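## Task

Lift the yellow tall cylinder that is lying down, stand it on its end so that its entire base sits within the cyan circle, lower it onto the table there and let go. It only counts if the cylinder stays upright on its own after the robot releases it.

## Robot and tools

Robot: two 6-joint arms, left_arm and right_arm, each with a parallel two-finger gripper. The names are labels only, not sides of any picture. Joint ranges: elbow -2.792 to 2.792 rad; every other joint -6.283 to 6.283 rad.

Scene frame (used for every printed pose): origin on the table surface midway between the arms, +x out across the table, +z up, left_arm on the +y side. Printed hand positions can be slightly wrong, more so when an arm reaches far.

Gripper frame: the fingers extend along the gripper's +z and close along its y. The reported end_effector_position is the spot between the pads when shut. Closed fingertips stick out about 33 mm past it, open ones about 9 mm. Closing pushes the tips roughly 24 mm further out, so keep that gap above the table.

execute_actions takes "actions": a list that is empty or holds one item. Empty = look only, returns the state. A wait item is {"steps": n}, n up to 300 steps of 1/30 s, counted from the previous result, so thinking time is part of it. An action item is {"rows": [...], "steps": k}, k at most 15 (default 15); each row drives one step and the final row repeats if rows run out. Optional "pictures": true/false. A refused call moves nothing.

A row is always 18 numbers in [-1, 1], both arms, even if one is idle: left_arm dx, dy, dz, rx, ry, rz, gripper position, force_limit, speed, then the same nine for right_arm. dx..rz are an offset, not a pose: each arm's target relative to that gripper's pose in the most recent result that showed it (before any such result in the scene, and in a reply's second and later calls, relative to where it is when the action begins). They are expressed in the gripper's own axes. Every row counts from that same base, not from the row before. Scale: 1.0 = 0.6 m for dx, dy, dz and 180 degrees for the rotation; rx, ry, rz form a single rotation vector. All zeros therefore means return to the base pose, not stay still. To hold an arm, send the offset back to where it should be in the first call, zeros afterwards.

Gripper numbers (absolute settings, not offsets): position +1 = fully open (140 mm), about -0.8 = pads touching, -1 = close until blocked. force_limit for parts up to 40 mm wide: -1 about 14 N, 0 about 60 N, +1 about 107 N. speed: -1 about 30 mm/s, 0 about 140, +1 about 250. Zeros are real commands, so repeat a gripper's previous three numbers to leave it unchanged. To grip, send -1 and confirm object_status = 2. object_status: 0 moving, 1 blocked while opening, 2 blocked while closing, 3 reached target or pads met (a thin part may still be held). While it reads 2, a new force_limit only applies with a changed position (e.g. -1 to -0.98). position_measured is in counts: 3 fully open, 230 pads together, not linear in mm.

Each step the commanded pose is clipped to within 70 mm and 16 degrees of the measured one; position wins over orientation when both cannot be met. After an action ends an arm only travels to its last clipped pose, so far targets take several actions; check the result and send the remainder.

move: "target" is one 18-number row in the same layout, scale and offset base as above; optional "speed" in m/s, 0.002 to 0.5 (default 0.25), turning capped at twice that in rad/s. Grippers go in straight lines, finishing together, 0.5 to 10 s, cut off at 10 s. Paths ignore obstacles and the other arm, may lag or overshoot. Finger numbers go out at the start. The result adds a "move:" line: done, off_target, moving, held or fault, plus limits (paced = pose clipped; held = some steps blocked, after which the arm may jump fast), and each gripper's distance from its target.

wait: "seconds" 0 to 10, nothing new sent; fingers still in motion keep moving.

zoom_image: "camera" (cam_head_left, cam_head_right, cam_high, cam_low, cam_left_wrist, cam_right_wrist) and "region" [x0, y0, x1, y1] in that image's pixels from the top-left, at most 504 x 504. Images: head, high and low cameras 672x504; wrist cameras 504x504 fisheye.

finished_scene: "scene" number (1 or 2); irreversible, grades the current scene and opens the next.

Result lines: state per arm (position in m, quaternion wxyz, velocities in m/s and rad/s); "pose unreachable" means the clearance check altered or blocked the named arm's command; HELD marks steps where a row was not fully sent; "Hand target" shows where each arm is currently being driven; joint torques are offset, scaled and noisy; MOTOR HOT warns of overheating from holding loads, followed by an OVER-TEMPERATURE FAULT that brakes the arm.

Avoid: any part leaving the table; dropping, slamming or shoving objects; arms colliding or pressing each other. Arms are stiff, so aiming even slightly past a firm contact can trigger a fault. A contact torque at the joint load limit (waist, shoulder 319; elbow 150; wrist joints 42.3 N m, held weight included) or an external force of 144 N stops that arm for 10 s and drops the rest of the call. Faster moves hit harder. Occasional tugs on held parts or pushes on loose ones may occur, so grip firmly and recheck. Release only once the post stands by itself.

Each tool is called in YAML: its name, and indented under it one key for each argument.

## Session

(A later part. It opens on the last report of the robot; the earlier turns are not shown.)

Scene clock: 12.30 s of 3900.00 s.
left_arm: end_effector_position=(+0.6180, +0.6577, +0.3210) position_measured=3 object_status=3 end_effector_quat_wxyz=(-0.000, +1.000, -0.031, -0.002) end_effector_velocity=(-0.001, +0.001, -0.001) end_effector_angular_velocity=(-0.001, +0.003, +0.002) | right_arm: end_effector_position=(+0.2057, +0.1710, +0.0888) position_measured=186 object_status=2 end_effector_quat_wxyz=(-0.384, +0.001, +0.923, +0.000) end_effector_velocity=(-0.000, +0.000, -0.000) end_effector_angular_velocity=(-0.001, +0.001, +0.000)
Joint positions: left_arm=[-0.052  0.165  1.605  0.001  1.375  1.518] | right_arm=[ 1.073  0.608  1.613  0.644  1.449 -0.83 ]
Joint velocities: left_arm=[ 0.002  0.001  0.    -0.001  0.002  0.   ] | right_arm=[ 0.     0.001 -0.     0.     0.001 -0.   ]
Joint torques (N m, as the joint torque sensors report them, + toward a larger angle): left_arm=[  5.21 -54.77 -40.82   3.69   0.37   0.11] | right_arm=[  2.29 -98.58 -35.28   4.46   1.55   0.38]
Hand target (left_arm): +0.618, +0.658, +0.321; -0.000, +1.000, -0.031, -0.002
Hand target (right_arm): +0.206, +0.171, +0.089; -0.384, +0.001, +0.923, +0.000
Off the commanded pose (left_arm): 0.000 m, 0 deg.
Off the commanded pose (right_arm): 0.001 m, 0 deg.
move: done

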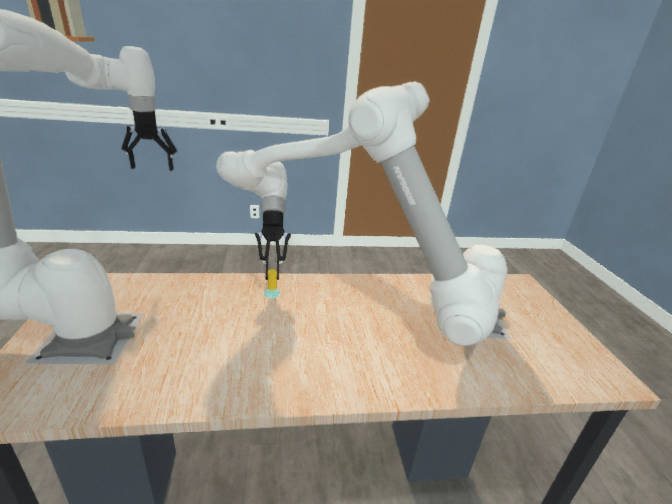

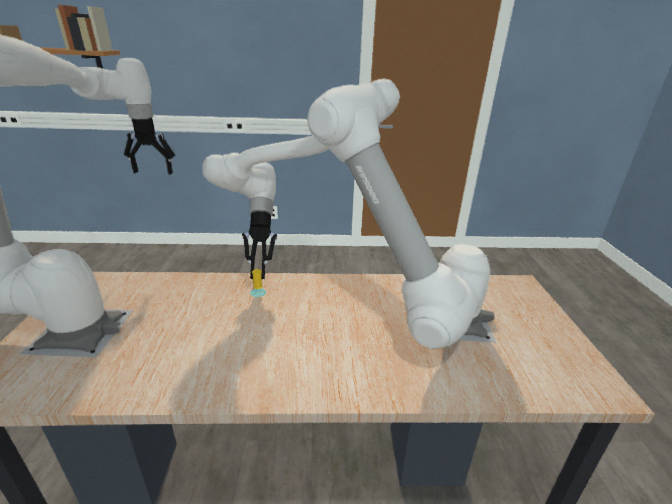

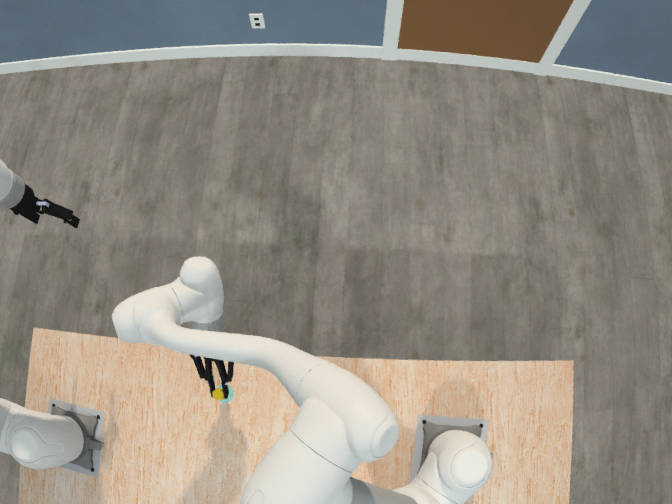

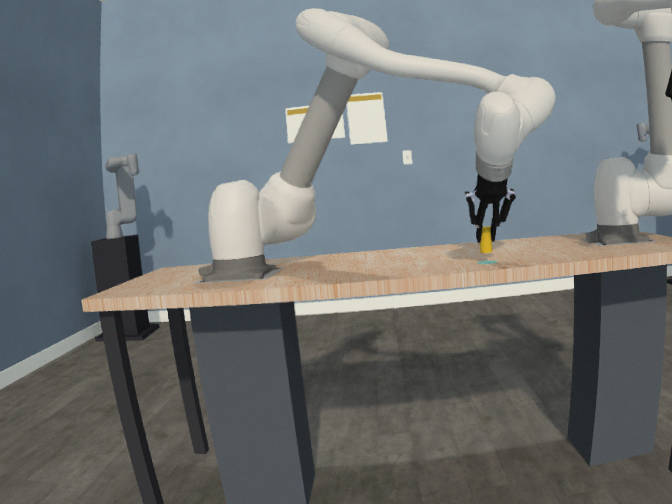

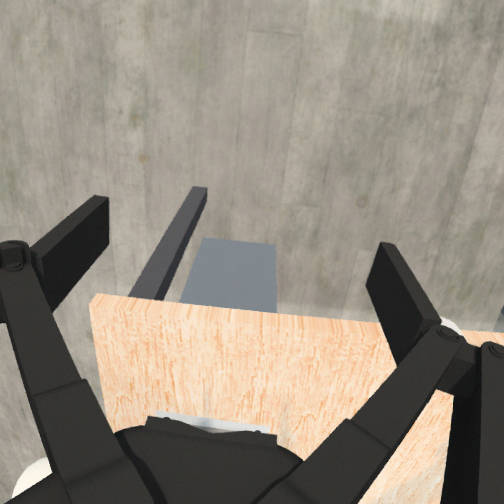

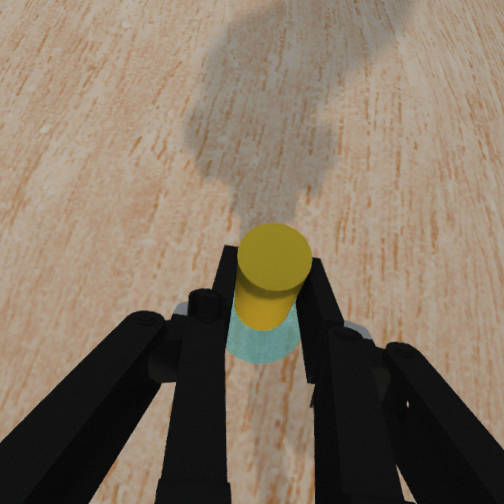

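Gap about 27 mm; drop 22.

move:
  target: [0,0,0,0,0,0,1,0,0,-0.026,0.004,0.026,0,0,0,-1,0.2,-0.7]
  speed: 0.04

zoom_image:
  camera: "cam_low"
  region: [445,215,529,278]

zoom_image:
  camera: "cam_head_left"
  region: [240,260,300,305]

Scene clock: 13.60 s of 3900.00 s.
left_arm: end_effector_position=(+0.6180, +0.6577, +0.3210) position_measured=3 object_status=3 end_effector_quat_wxyz=(-0.000, +1.000, -0.031, -0.002) end_effector_velocity=(+0.000, -0.000, +0.001) end_effector_angular_velocity=(+0.000, -0.002, -0.001) | right_arm: end_effector_position=(+0.2057, +0.1734, +0.0668) position_measured=186 object_status=2 end_effector_quat_wxyz=(-0.384, +0.001, +0.923, +0.000) end_effector_velocity=(+0.000, +0.000, +0.000) end_effector_angular_velocity=(+0.001, -0.000, -0.000)
Joint positions: left_arm=[-0.052  0.165  1.605  0.001  1.375  1.518] | right_arm=[ 1.075  0.632  1.618  0.647  1.424 -0.847]
Joint velocities: left_arm=[-0.    -0.001 -0.     0.001 -0.001  0.001] | right_arm=[-0.    -0.    -0.001 -0.    -0.    -0.   ]
Joint torques (N m, as the joint torque sensors report them, + toward a larger angle): left_arm=[  5.42 -53.65 -41.3    3.47  -0.12  -0.24] | right_arm=[  1.55 -96.66 -33.97   4.43   1.9    0.34]
Hand target (left_arm): +0.618, +0.658, +0.321; -0.000, +1.000, -0.031, -0.002
Hand target (right_arm): +0.206, +0.173, +0.067; -0.384, +0.001, +0.923, +0.000
Off the commanded pose (left_arm): 0.000 m, 0 deg.
Off the commanded pose (right_arm): 0.000 m, 0 deg.
move: done

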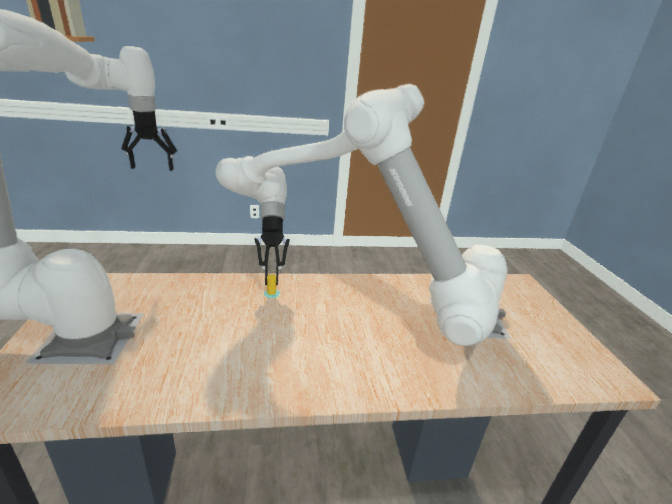

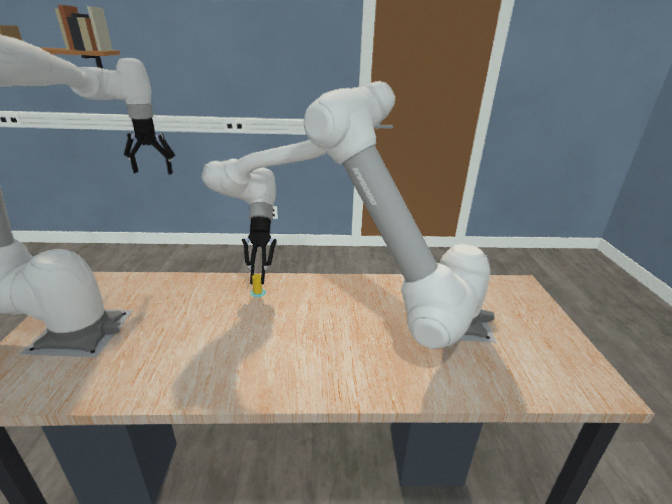

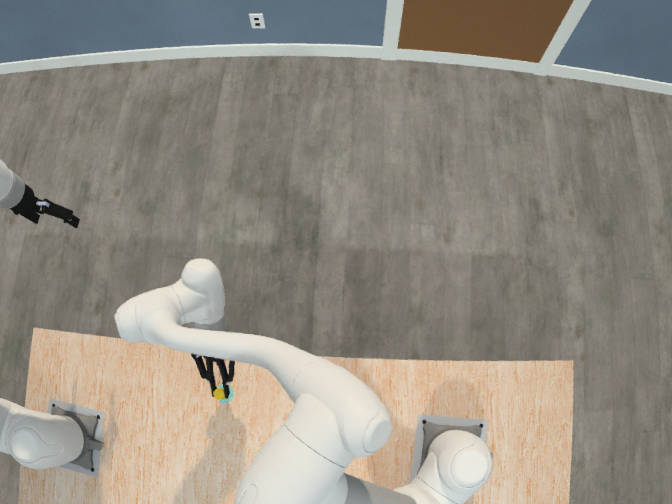

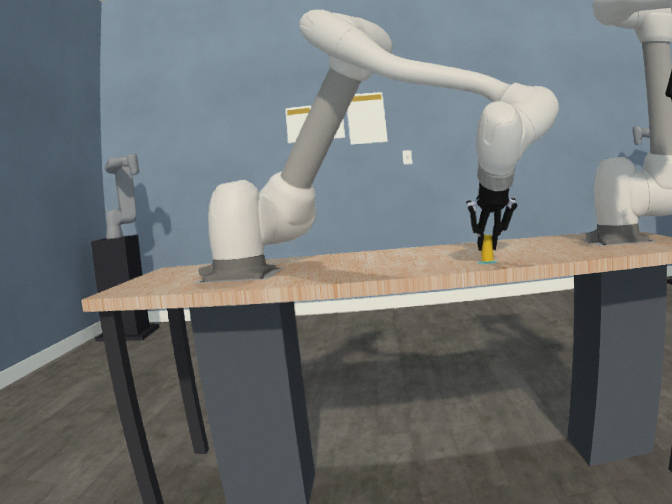

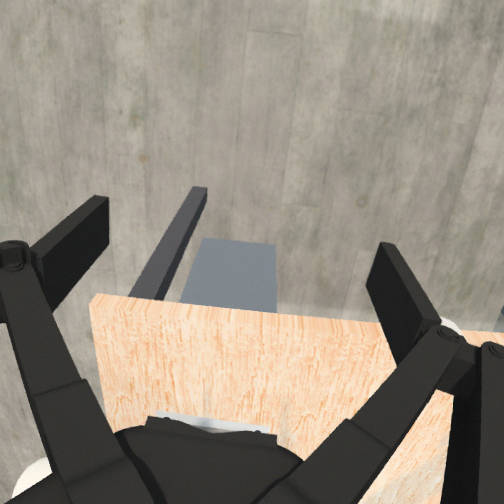

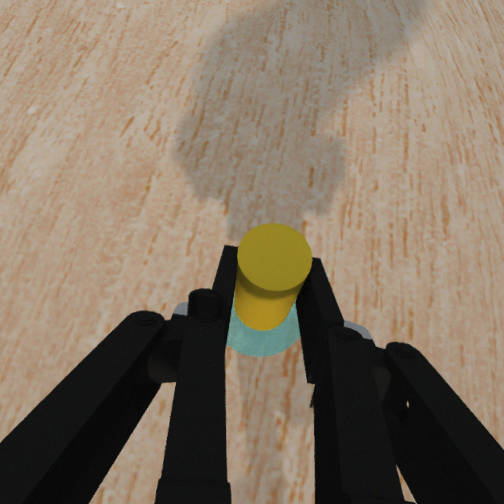

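Region (445, 215, 529, 278) of cam_low's 672x504 image, scaled by 6.000, with more detail than that image has; it fills the top 378 rows of this view, and the rest is white.

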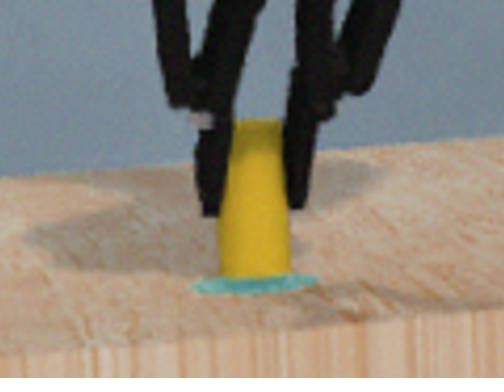

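Region (240, 260, 300, 305) of cam_head_left's 672x504 image, scaled by 8.400, with more detail than that image has; it fills the top 378 rows of this view, and the rest is white.

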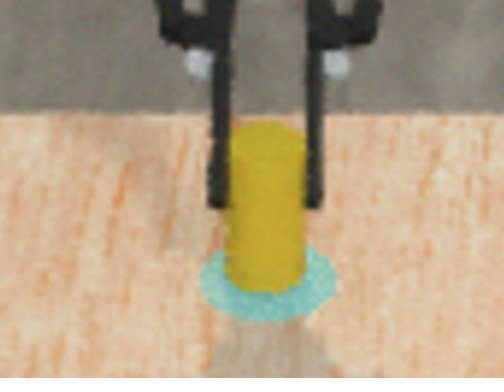

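move:
  target: [0,0,0,0,0,0,1,0,0,-0.004,0,0.004,0,0,0,-1,0.2,-0.7]
  speed: 0.008

zoom_image:
  camera: "cam_low"
  region: [465,240,509,273]

Scene clock: 14.63 s of 3900.00 s.
left_arm: end_effector_position=(+0.6180, +0.6577, +0.3210) position_measured=3 object_status=3 end_effector_quat_wxyz=(-0.000, +1.000, -0.031, -0.002) end_effector_velocity=(+0.001, -0.000, +0.000) end_effector_angular_velocity=(+0.001, -0.002, -0.002) | right_arm: end_effector_position=(+0.2056, +0.1735, +0.0634) position_measured=186 object_status=2 end_effector_quat_wxyz=(-0.384, +0.001, +0.923, +0.000) end_effector_velocity=(-0.000, -0.000, +0.000) end_effector_angular_velocity=(+0.000, +0.001, +0.001)
Joint positions: left_arm=[-0.052  0.165  1.605  0.001  1.375  1.518] | right_arm=[ 1.075  0.636  1.619  0.648  1.42  -0.85 ]
Joint velocities: left_arm=[-0.001  0.    -0.     0.001 -0.001  0.   ] | right_arm=[ 0.     0.    -0.    -0.     0.001 -0.001]
Joint torques (N m, as the joint torque sensors report them, + toward a larger angle): left_arm=[  6.42 -56.66 -41.15   3.21   0.14   0.2 ] | right_arm=[  1.58 -96.81 -34.89   4.54   1.53   0.19]
Hand target (left_arm): +0.618, +0.658, +0.321; -0.000, +1.000, -0.031, -0.002
Hand target (right_arm): +0.206, +0.173, +0.063; -0.384, +0.001, +0.923, +0.000
Off the commanded pose (left_arm): 0.000 m, 0 deg.
Off the commanded pose (right_arm): 0.000 m, 0 deg.
move: done

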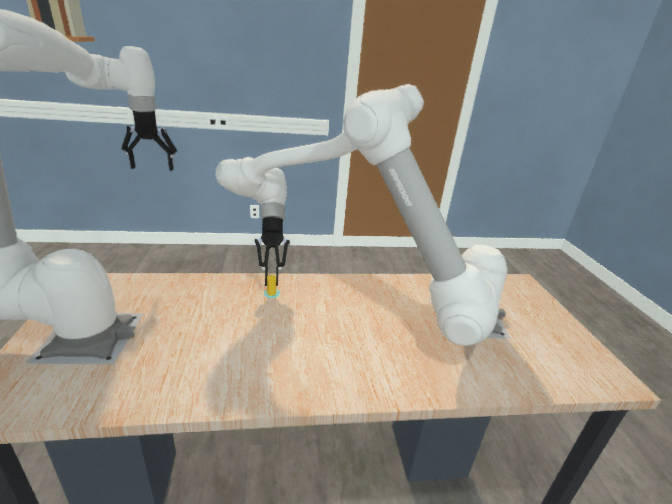

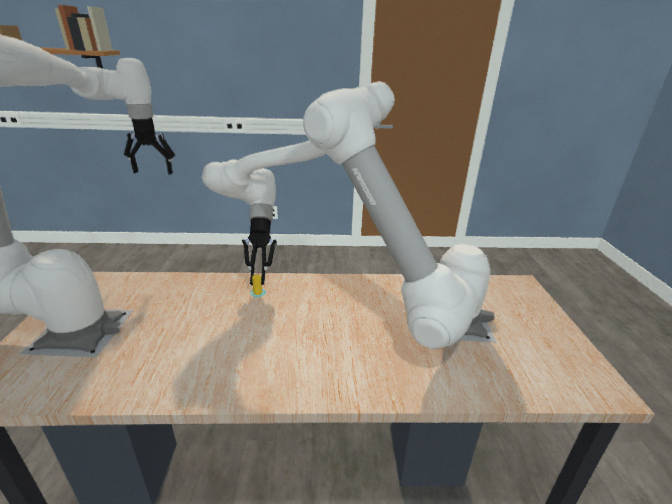

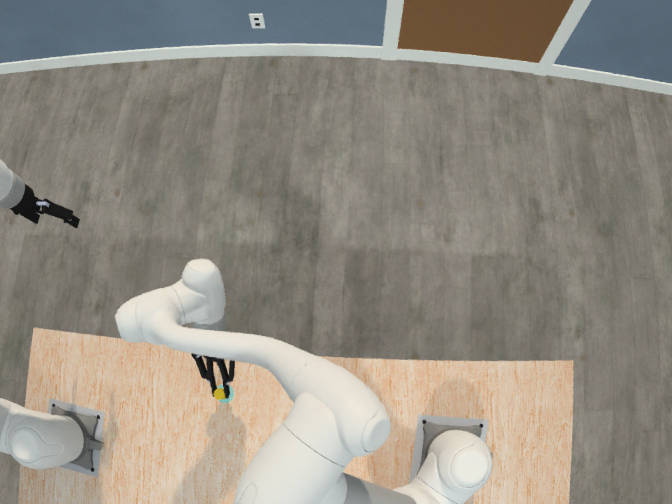

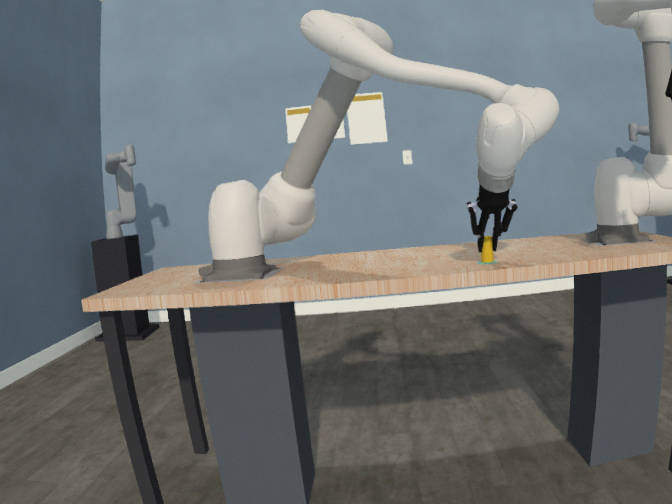

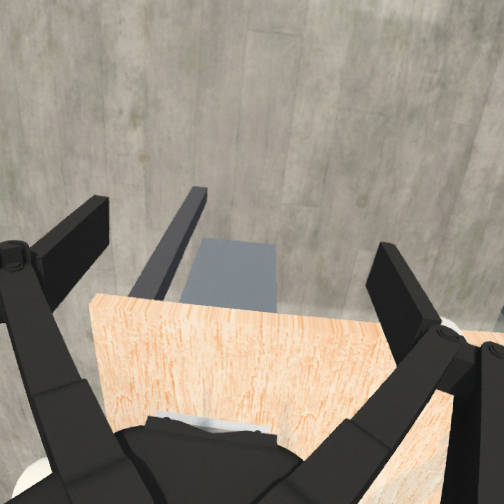

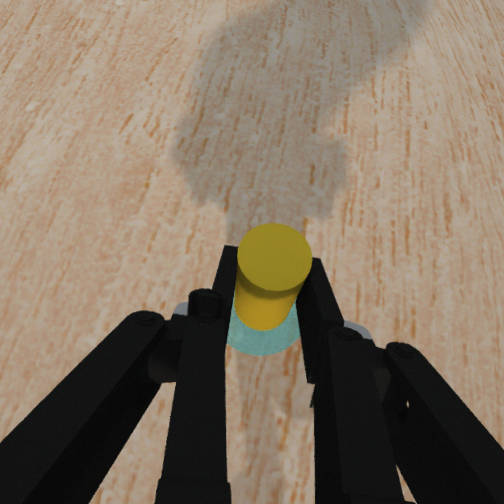

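Region (465, 240, 509, 273) of cam_low's 672x504 image, scaled by 11.455, with more detail than that image has; it fills the top 378 rows of this view, and the rest is white.

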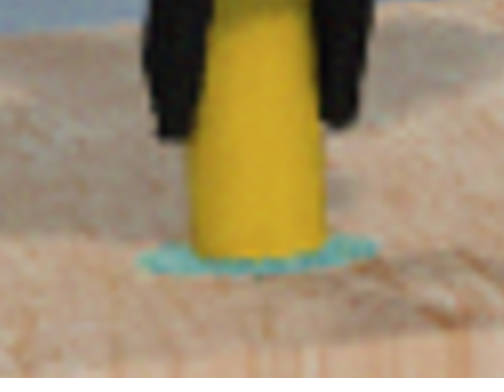

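move:
  target: [0,0,0,0,0,0,1,0,0,-0.0011,0,0.0011,0,0,0,-1,0.2,-0.7]
  speed: 0.005

move:
  target: [0,0,0,0,0,0,1,0,0,0,0,0,0,0,0,-0.1,0.2,-0.7]

move:
  target: [0,0,0,0,0,0,1,0,0,0,0,-0.1,0,0,0,-0.1,0.2,-0.7]
  speed: 0.15

Scene clock: 16.23 s of 3900.00 s.
left_arm: end_effector_position=(+0.6180, +0.6577, +0.3210) position_measured=3 object_status=3 end_effector_quat_wxyz=(-0.000, +1.000, -0.031, -0.002) end_effector_velocity=(-0.000, +0.000, -0.000) end_effector_angular_velocity=(+0.000, +0.001, -0.001) | right_arm: end_effector_position=(+0.2056, +0.1735, +0.0624) position_measured=186 object_status=2 end_effector_quat_wxyz=(-0.384, +0.001, +0.923, +0.000) end_effector_velocity=(+0.000, -0.000, -0.000) end_effector_angular_velocity=(-0.000, +0.000, -0.000)
Joint positions: left_arm=[-0.052  0.165  1.605  0.001  1.375  1.518] | right_arm=[ 1.075  0.637  1.62   0.648  1.419 -0.851]
Joint velocities: left_arm=[0.    0.    0.    0.    0.001 0.   ] | right_arm=[-0.    -0.     0.001  0.    -0.    -0.   ]
Joint torques (N m, as the joint torque sensors report them, + toward a larger angle): left_arm=[  6.4  -55.03 -41.07   3.1    0.3    0.33] | right_arm=[  3.79 -99.03 -34.2    4.49   1.75   0.36]
Hand target (left_arm): +0.618, +0.658, +0.321; -0.000, +1.000, -0.031, -0.002
Hand target (right_arm): +0.206, +0.173, +0.062; -0.384, +0.001, +0.923, +0.000
Off the commanded pose (left_arm): 0.000 m, 0 deg.
Off the commanded pose (right_arm): 0.000 m, 0 deg.
move: done

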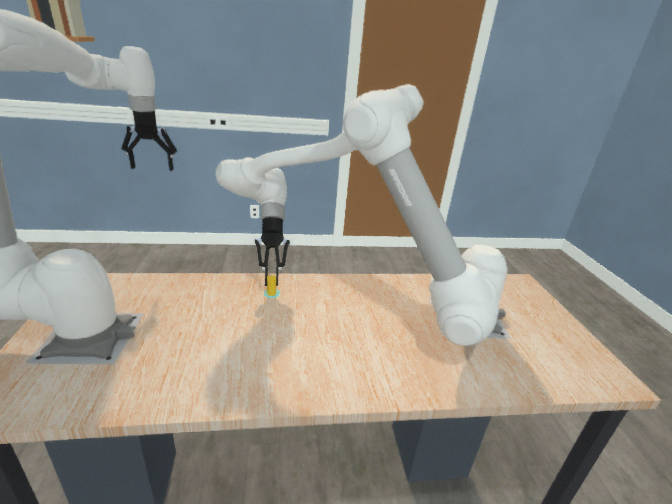

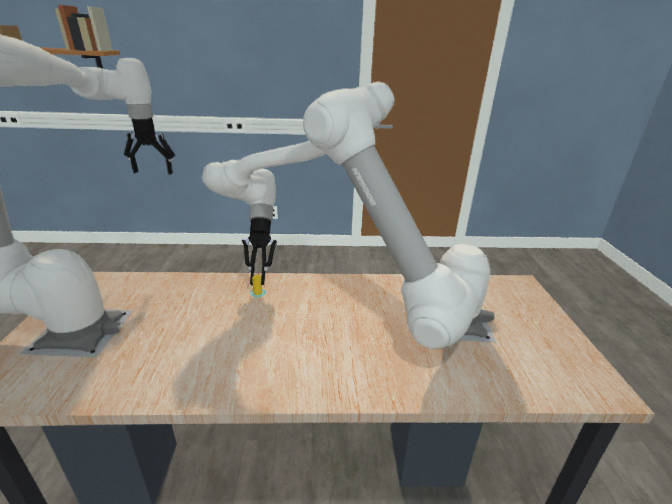

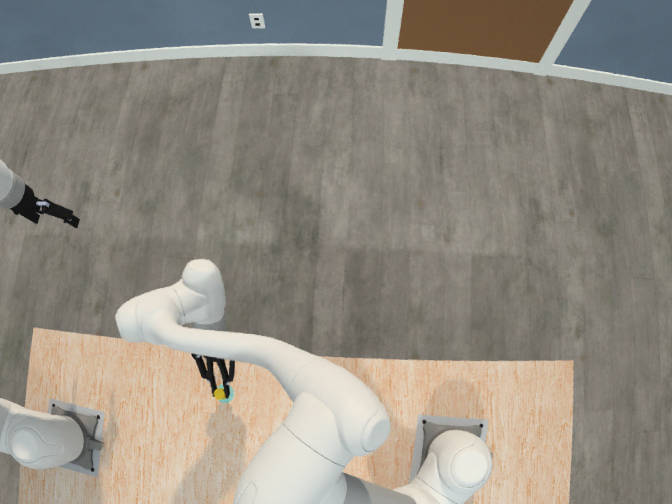

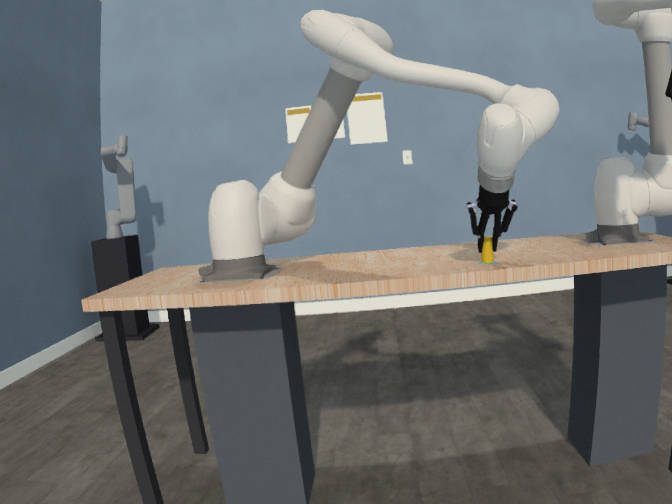

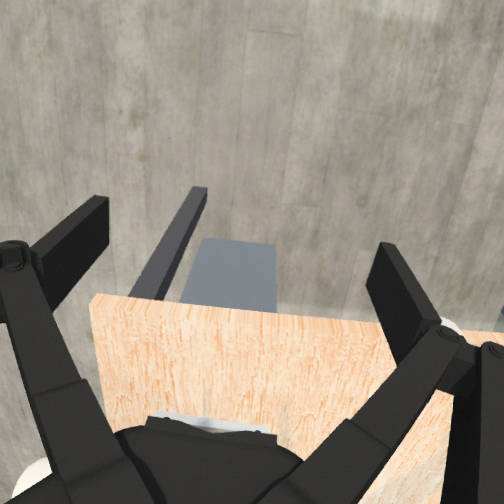

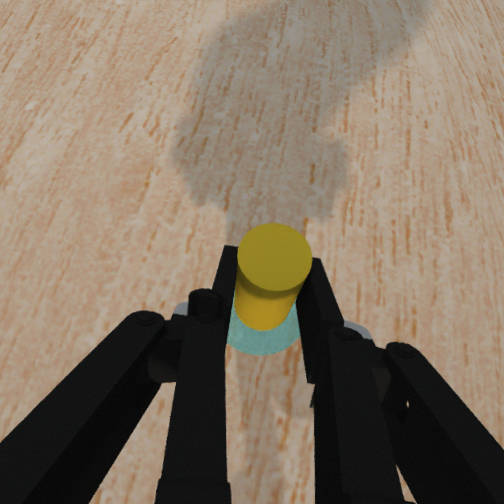

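Scene clock: 16.90 s of 3900.00 s.
left_arm: end_effector_position=(+0.6180, +0.6577, +0.3210) position_measured=3 object_status=3 end_effector_quat_wxyz=(-0.000, +1.000, -0.031, -0.002) end_effector_velocity=(+0.001, -0.001, -0.001) end_effector_angular_velocity=(-0.000, -0.000, +0.000) | right_arm: end_effector_position=(+0.2056, +0.1735, +0.0624) position_measured=141 object_status=0 end_effector_quat_wxyz=(-0.384, +0.001, +0.923, +0.000) end_effector_velocity=(+0.001, +0.000, +0.000) end_effector_angular_velocity=(+0.001, -0.001, -0.000)
Joint positions: left_arm=[-0.052  0.165  1.605  0.001  1.375  1.518] | right_arm=[ 1.075  0.637  1.62   0.648  1.419 -0.851]
Joint velocities: left_arm=[-0.001  0.001 -0.    -0.    -0.001 -0.002] | right_arm=[-0.     0.    -0.001 -0.     0.     0.   ]
Joint torques (N m, as the joint torque sensors report them, + toward a larger angle): left_arm=[  4.55 -56.28 -40.89   3.59  -0.13  -0.05] | right_arm=[  1.54 -96.69 -34.26   4.5    1.49   0.18]
Hand target (left_arm): +0.618, +0.658, +0.321; -0.000, +1.000, -0.031, -0.002
Hand target (right_arm): +0.206, +0.173, +0.062; -0.384, +0.001, +0.923, +0.000
Off the commanded pose (left_arm): 0.000 m, 0 deg.
Off the commanded pose (right_arm): 0.000 m, 0 deg.
move: done

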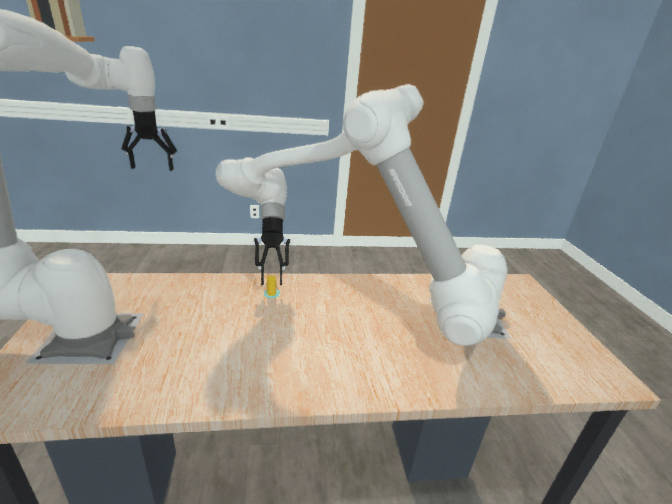

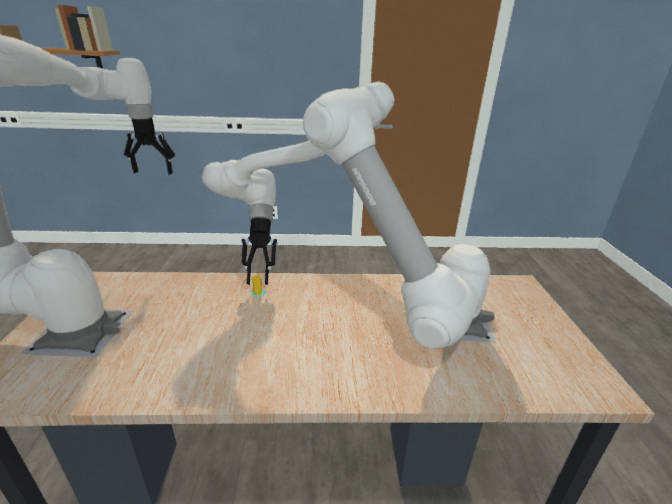

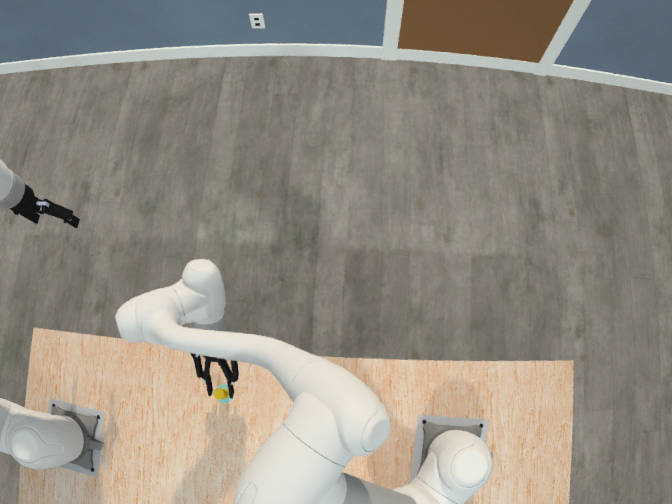

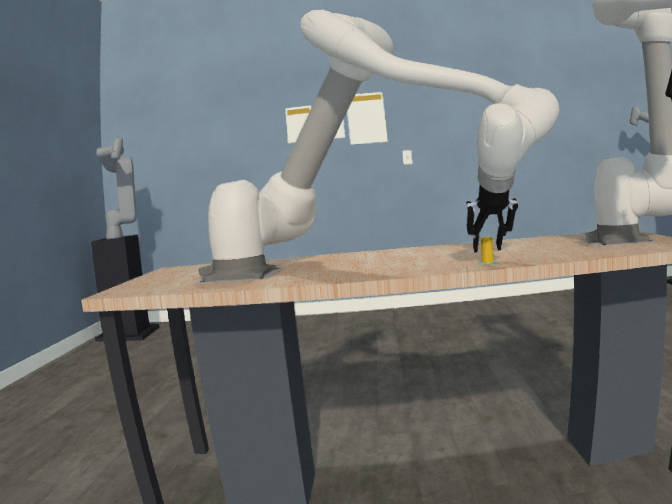

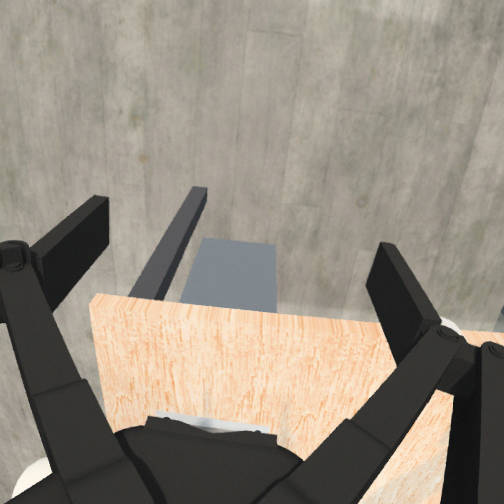

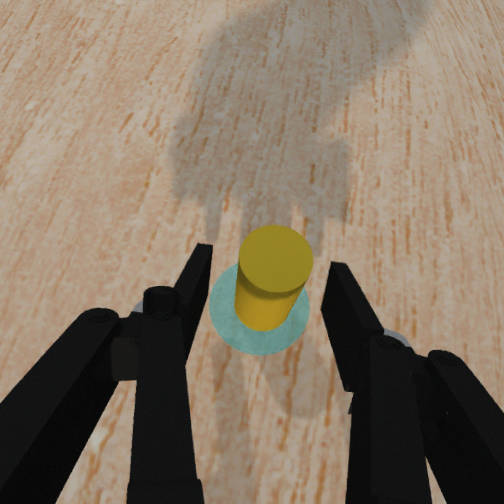

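Scene clock: 17.67 s of 3900.00 s.
left_arm: end_effector_position=(+0.6180, +0.6577, +0.3210) position_measured=3 object_status=3 end_effector_quat_wxyz=(-0.000, +1.000, -0.031, -0.002) end_effector_velocity=(+0.001, +0.000, -0.001) end_effector_angular_velocity=(+0.000, +0.000, -0.000) | right_arm: end_effector_position=(+0.2481, +0.1734, +0.1048) position_measured=141 object_status=3 end_effector_quat_wxyz=(-0.384, +0.001, +0.923, +0.000) end_effector_velocity=(+0.001, +0.001, +0.001) end_effector_angular_velocity=(+0.000, -0.000, -0.000)
Joint positions: left_arm=[-0.052  0.165  1.605  0.001  1.375  1.518] | right_arm=[ 1.032  0.624  1.547  0.62   1.508 -0.829]
Joint velocities: left_arm=[ 0.     0.002 -0.     0.    -0.001  0.   ] | right_arm=[-0.     0.    -0.002 -0.     0.001  0.001]
Joint torques (N m, as the joint torque sensors report them, + toward a larger angle): left_arm=[  4.71 -56.5  -39.58   3.34  -0.08  -0.02] | right_arm=[  2.43 -97.86 -36.4    4.78   1.59   0.32]
Hand target (left_arm): +0.618, +0.658, +0.321; -0.000, +1.000, -0.031, -0.002
Hand target (right_arm): +0.248, +0.173, +0.105; -0.384, +0.001, +0.923, +0.000
Off the commanded pose (left_arm): 0.000 m, 0 deg.
Off the commanded pose (right_arm): 0.000 m, 0 deg.
move: done

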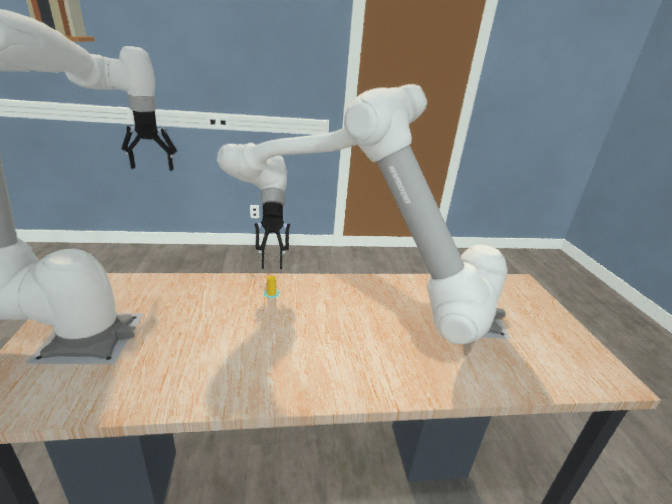

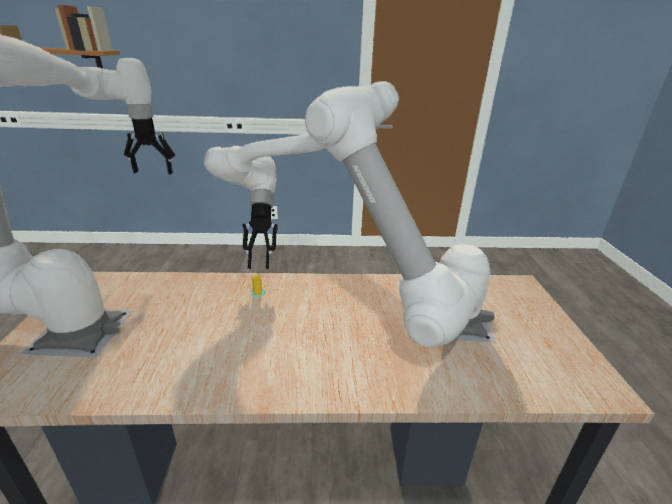

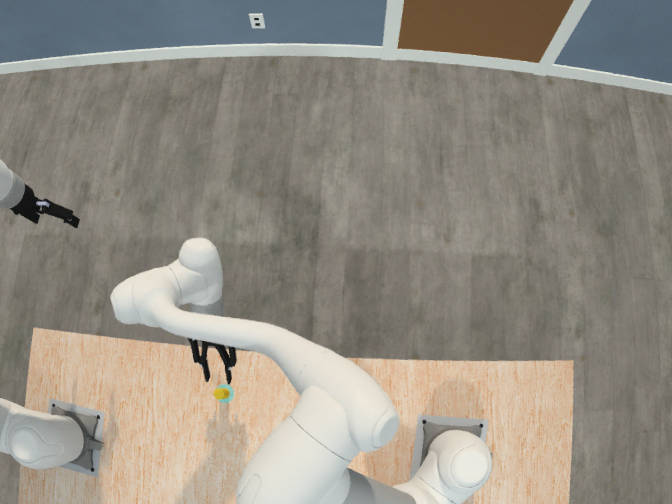

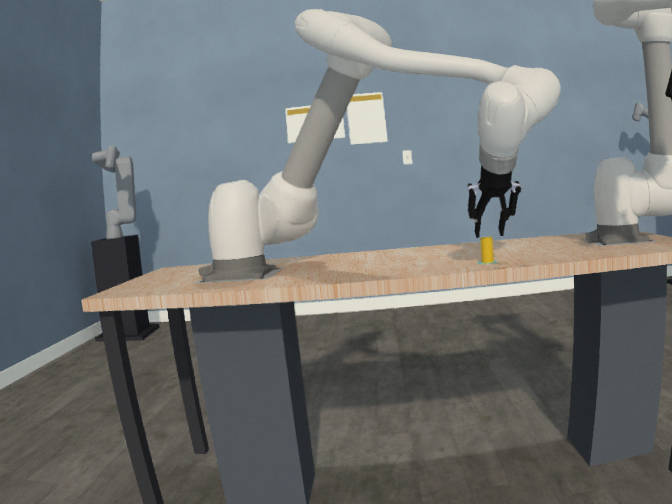

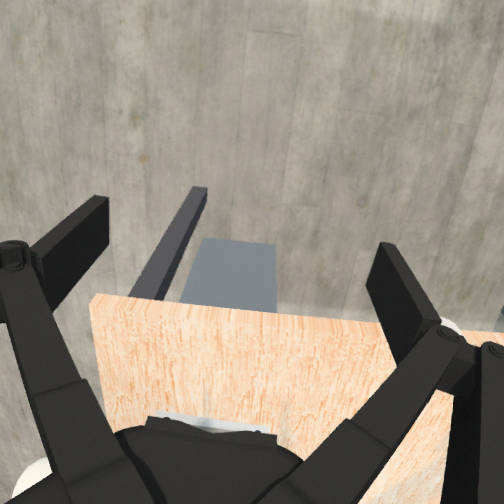

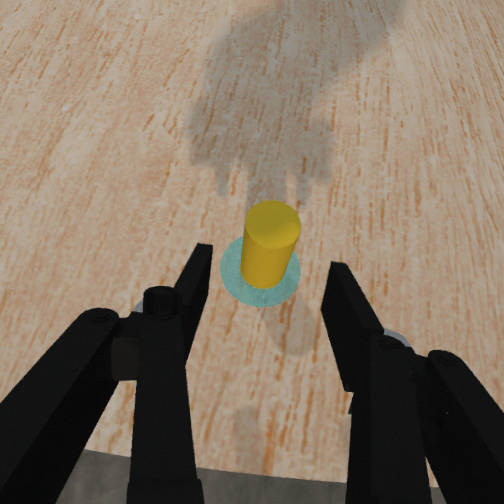

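finished_scene:
  scene: 2

The scene is finished: the task was done.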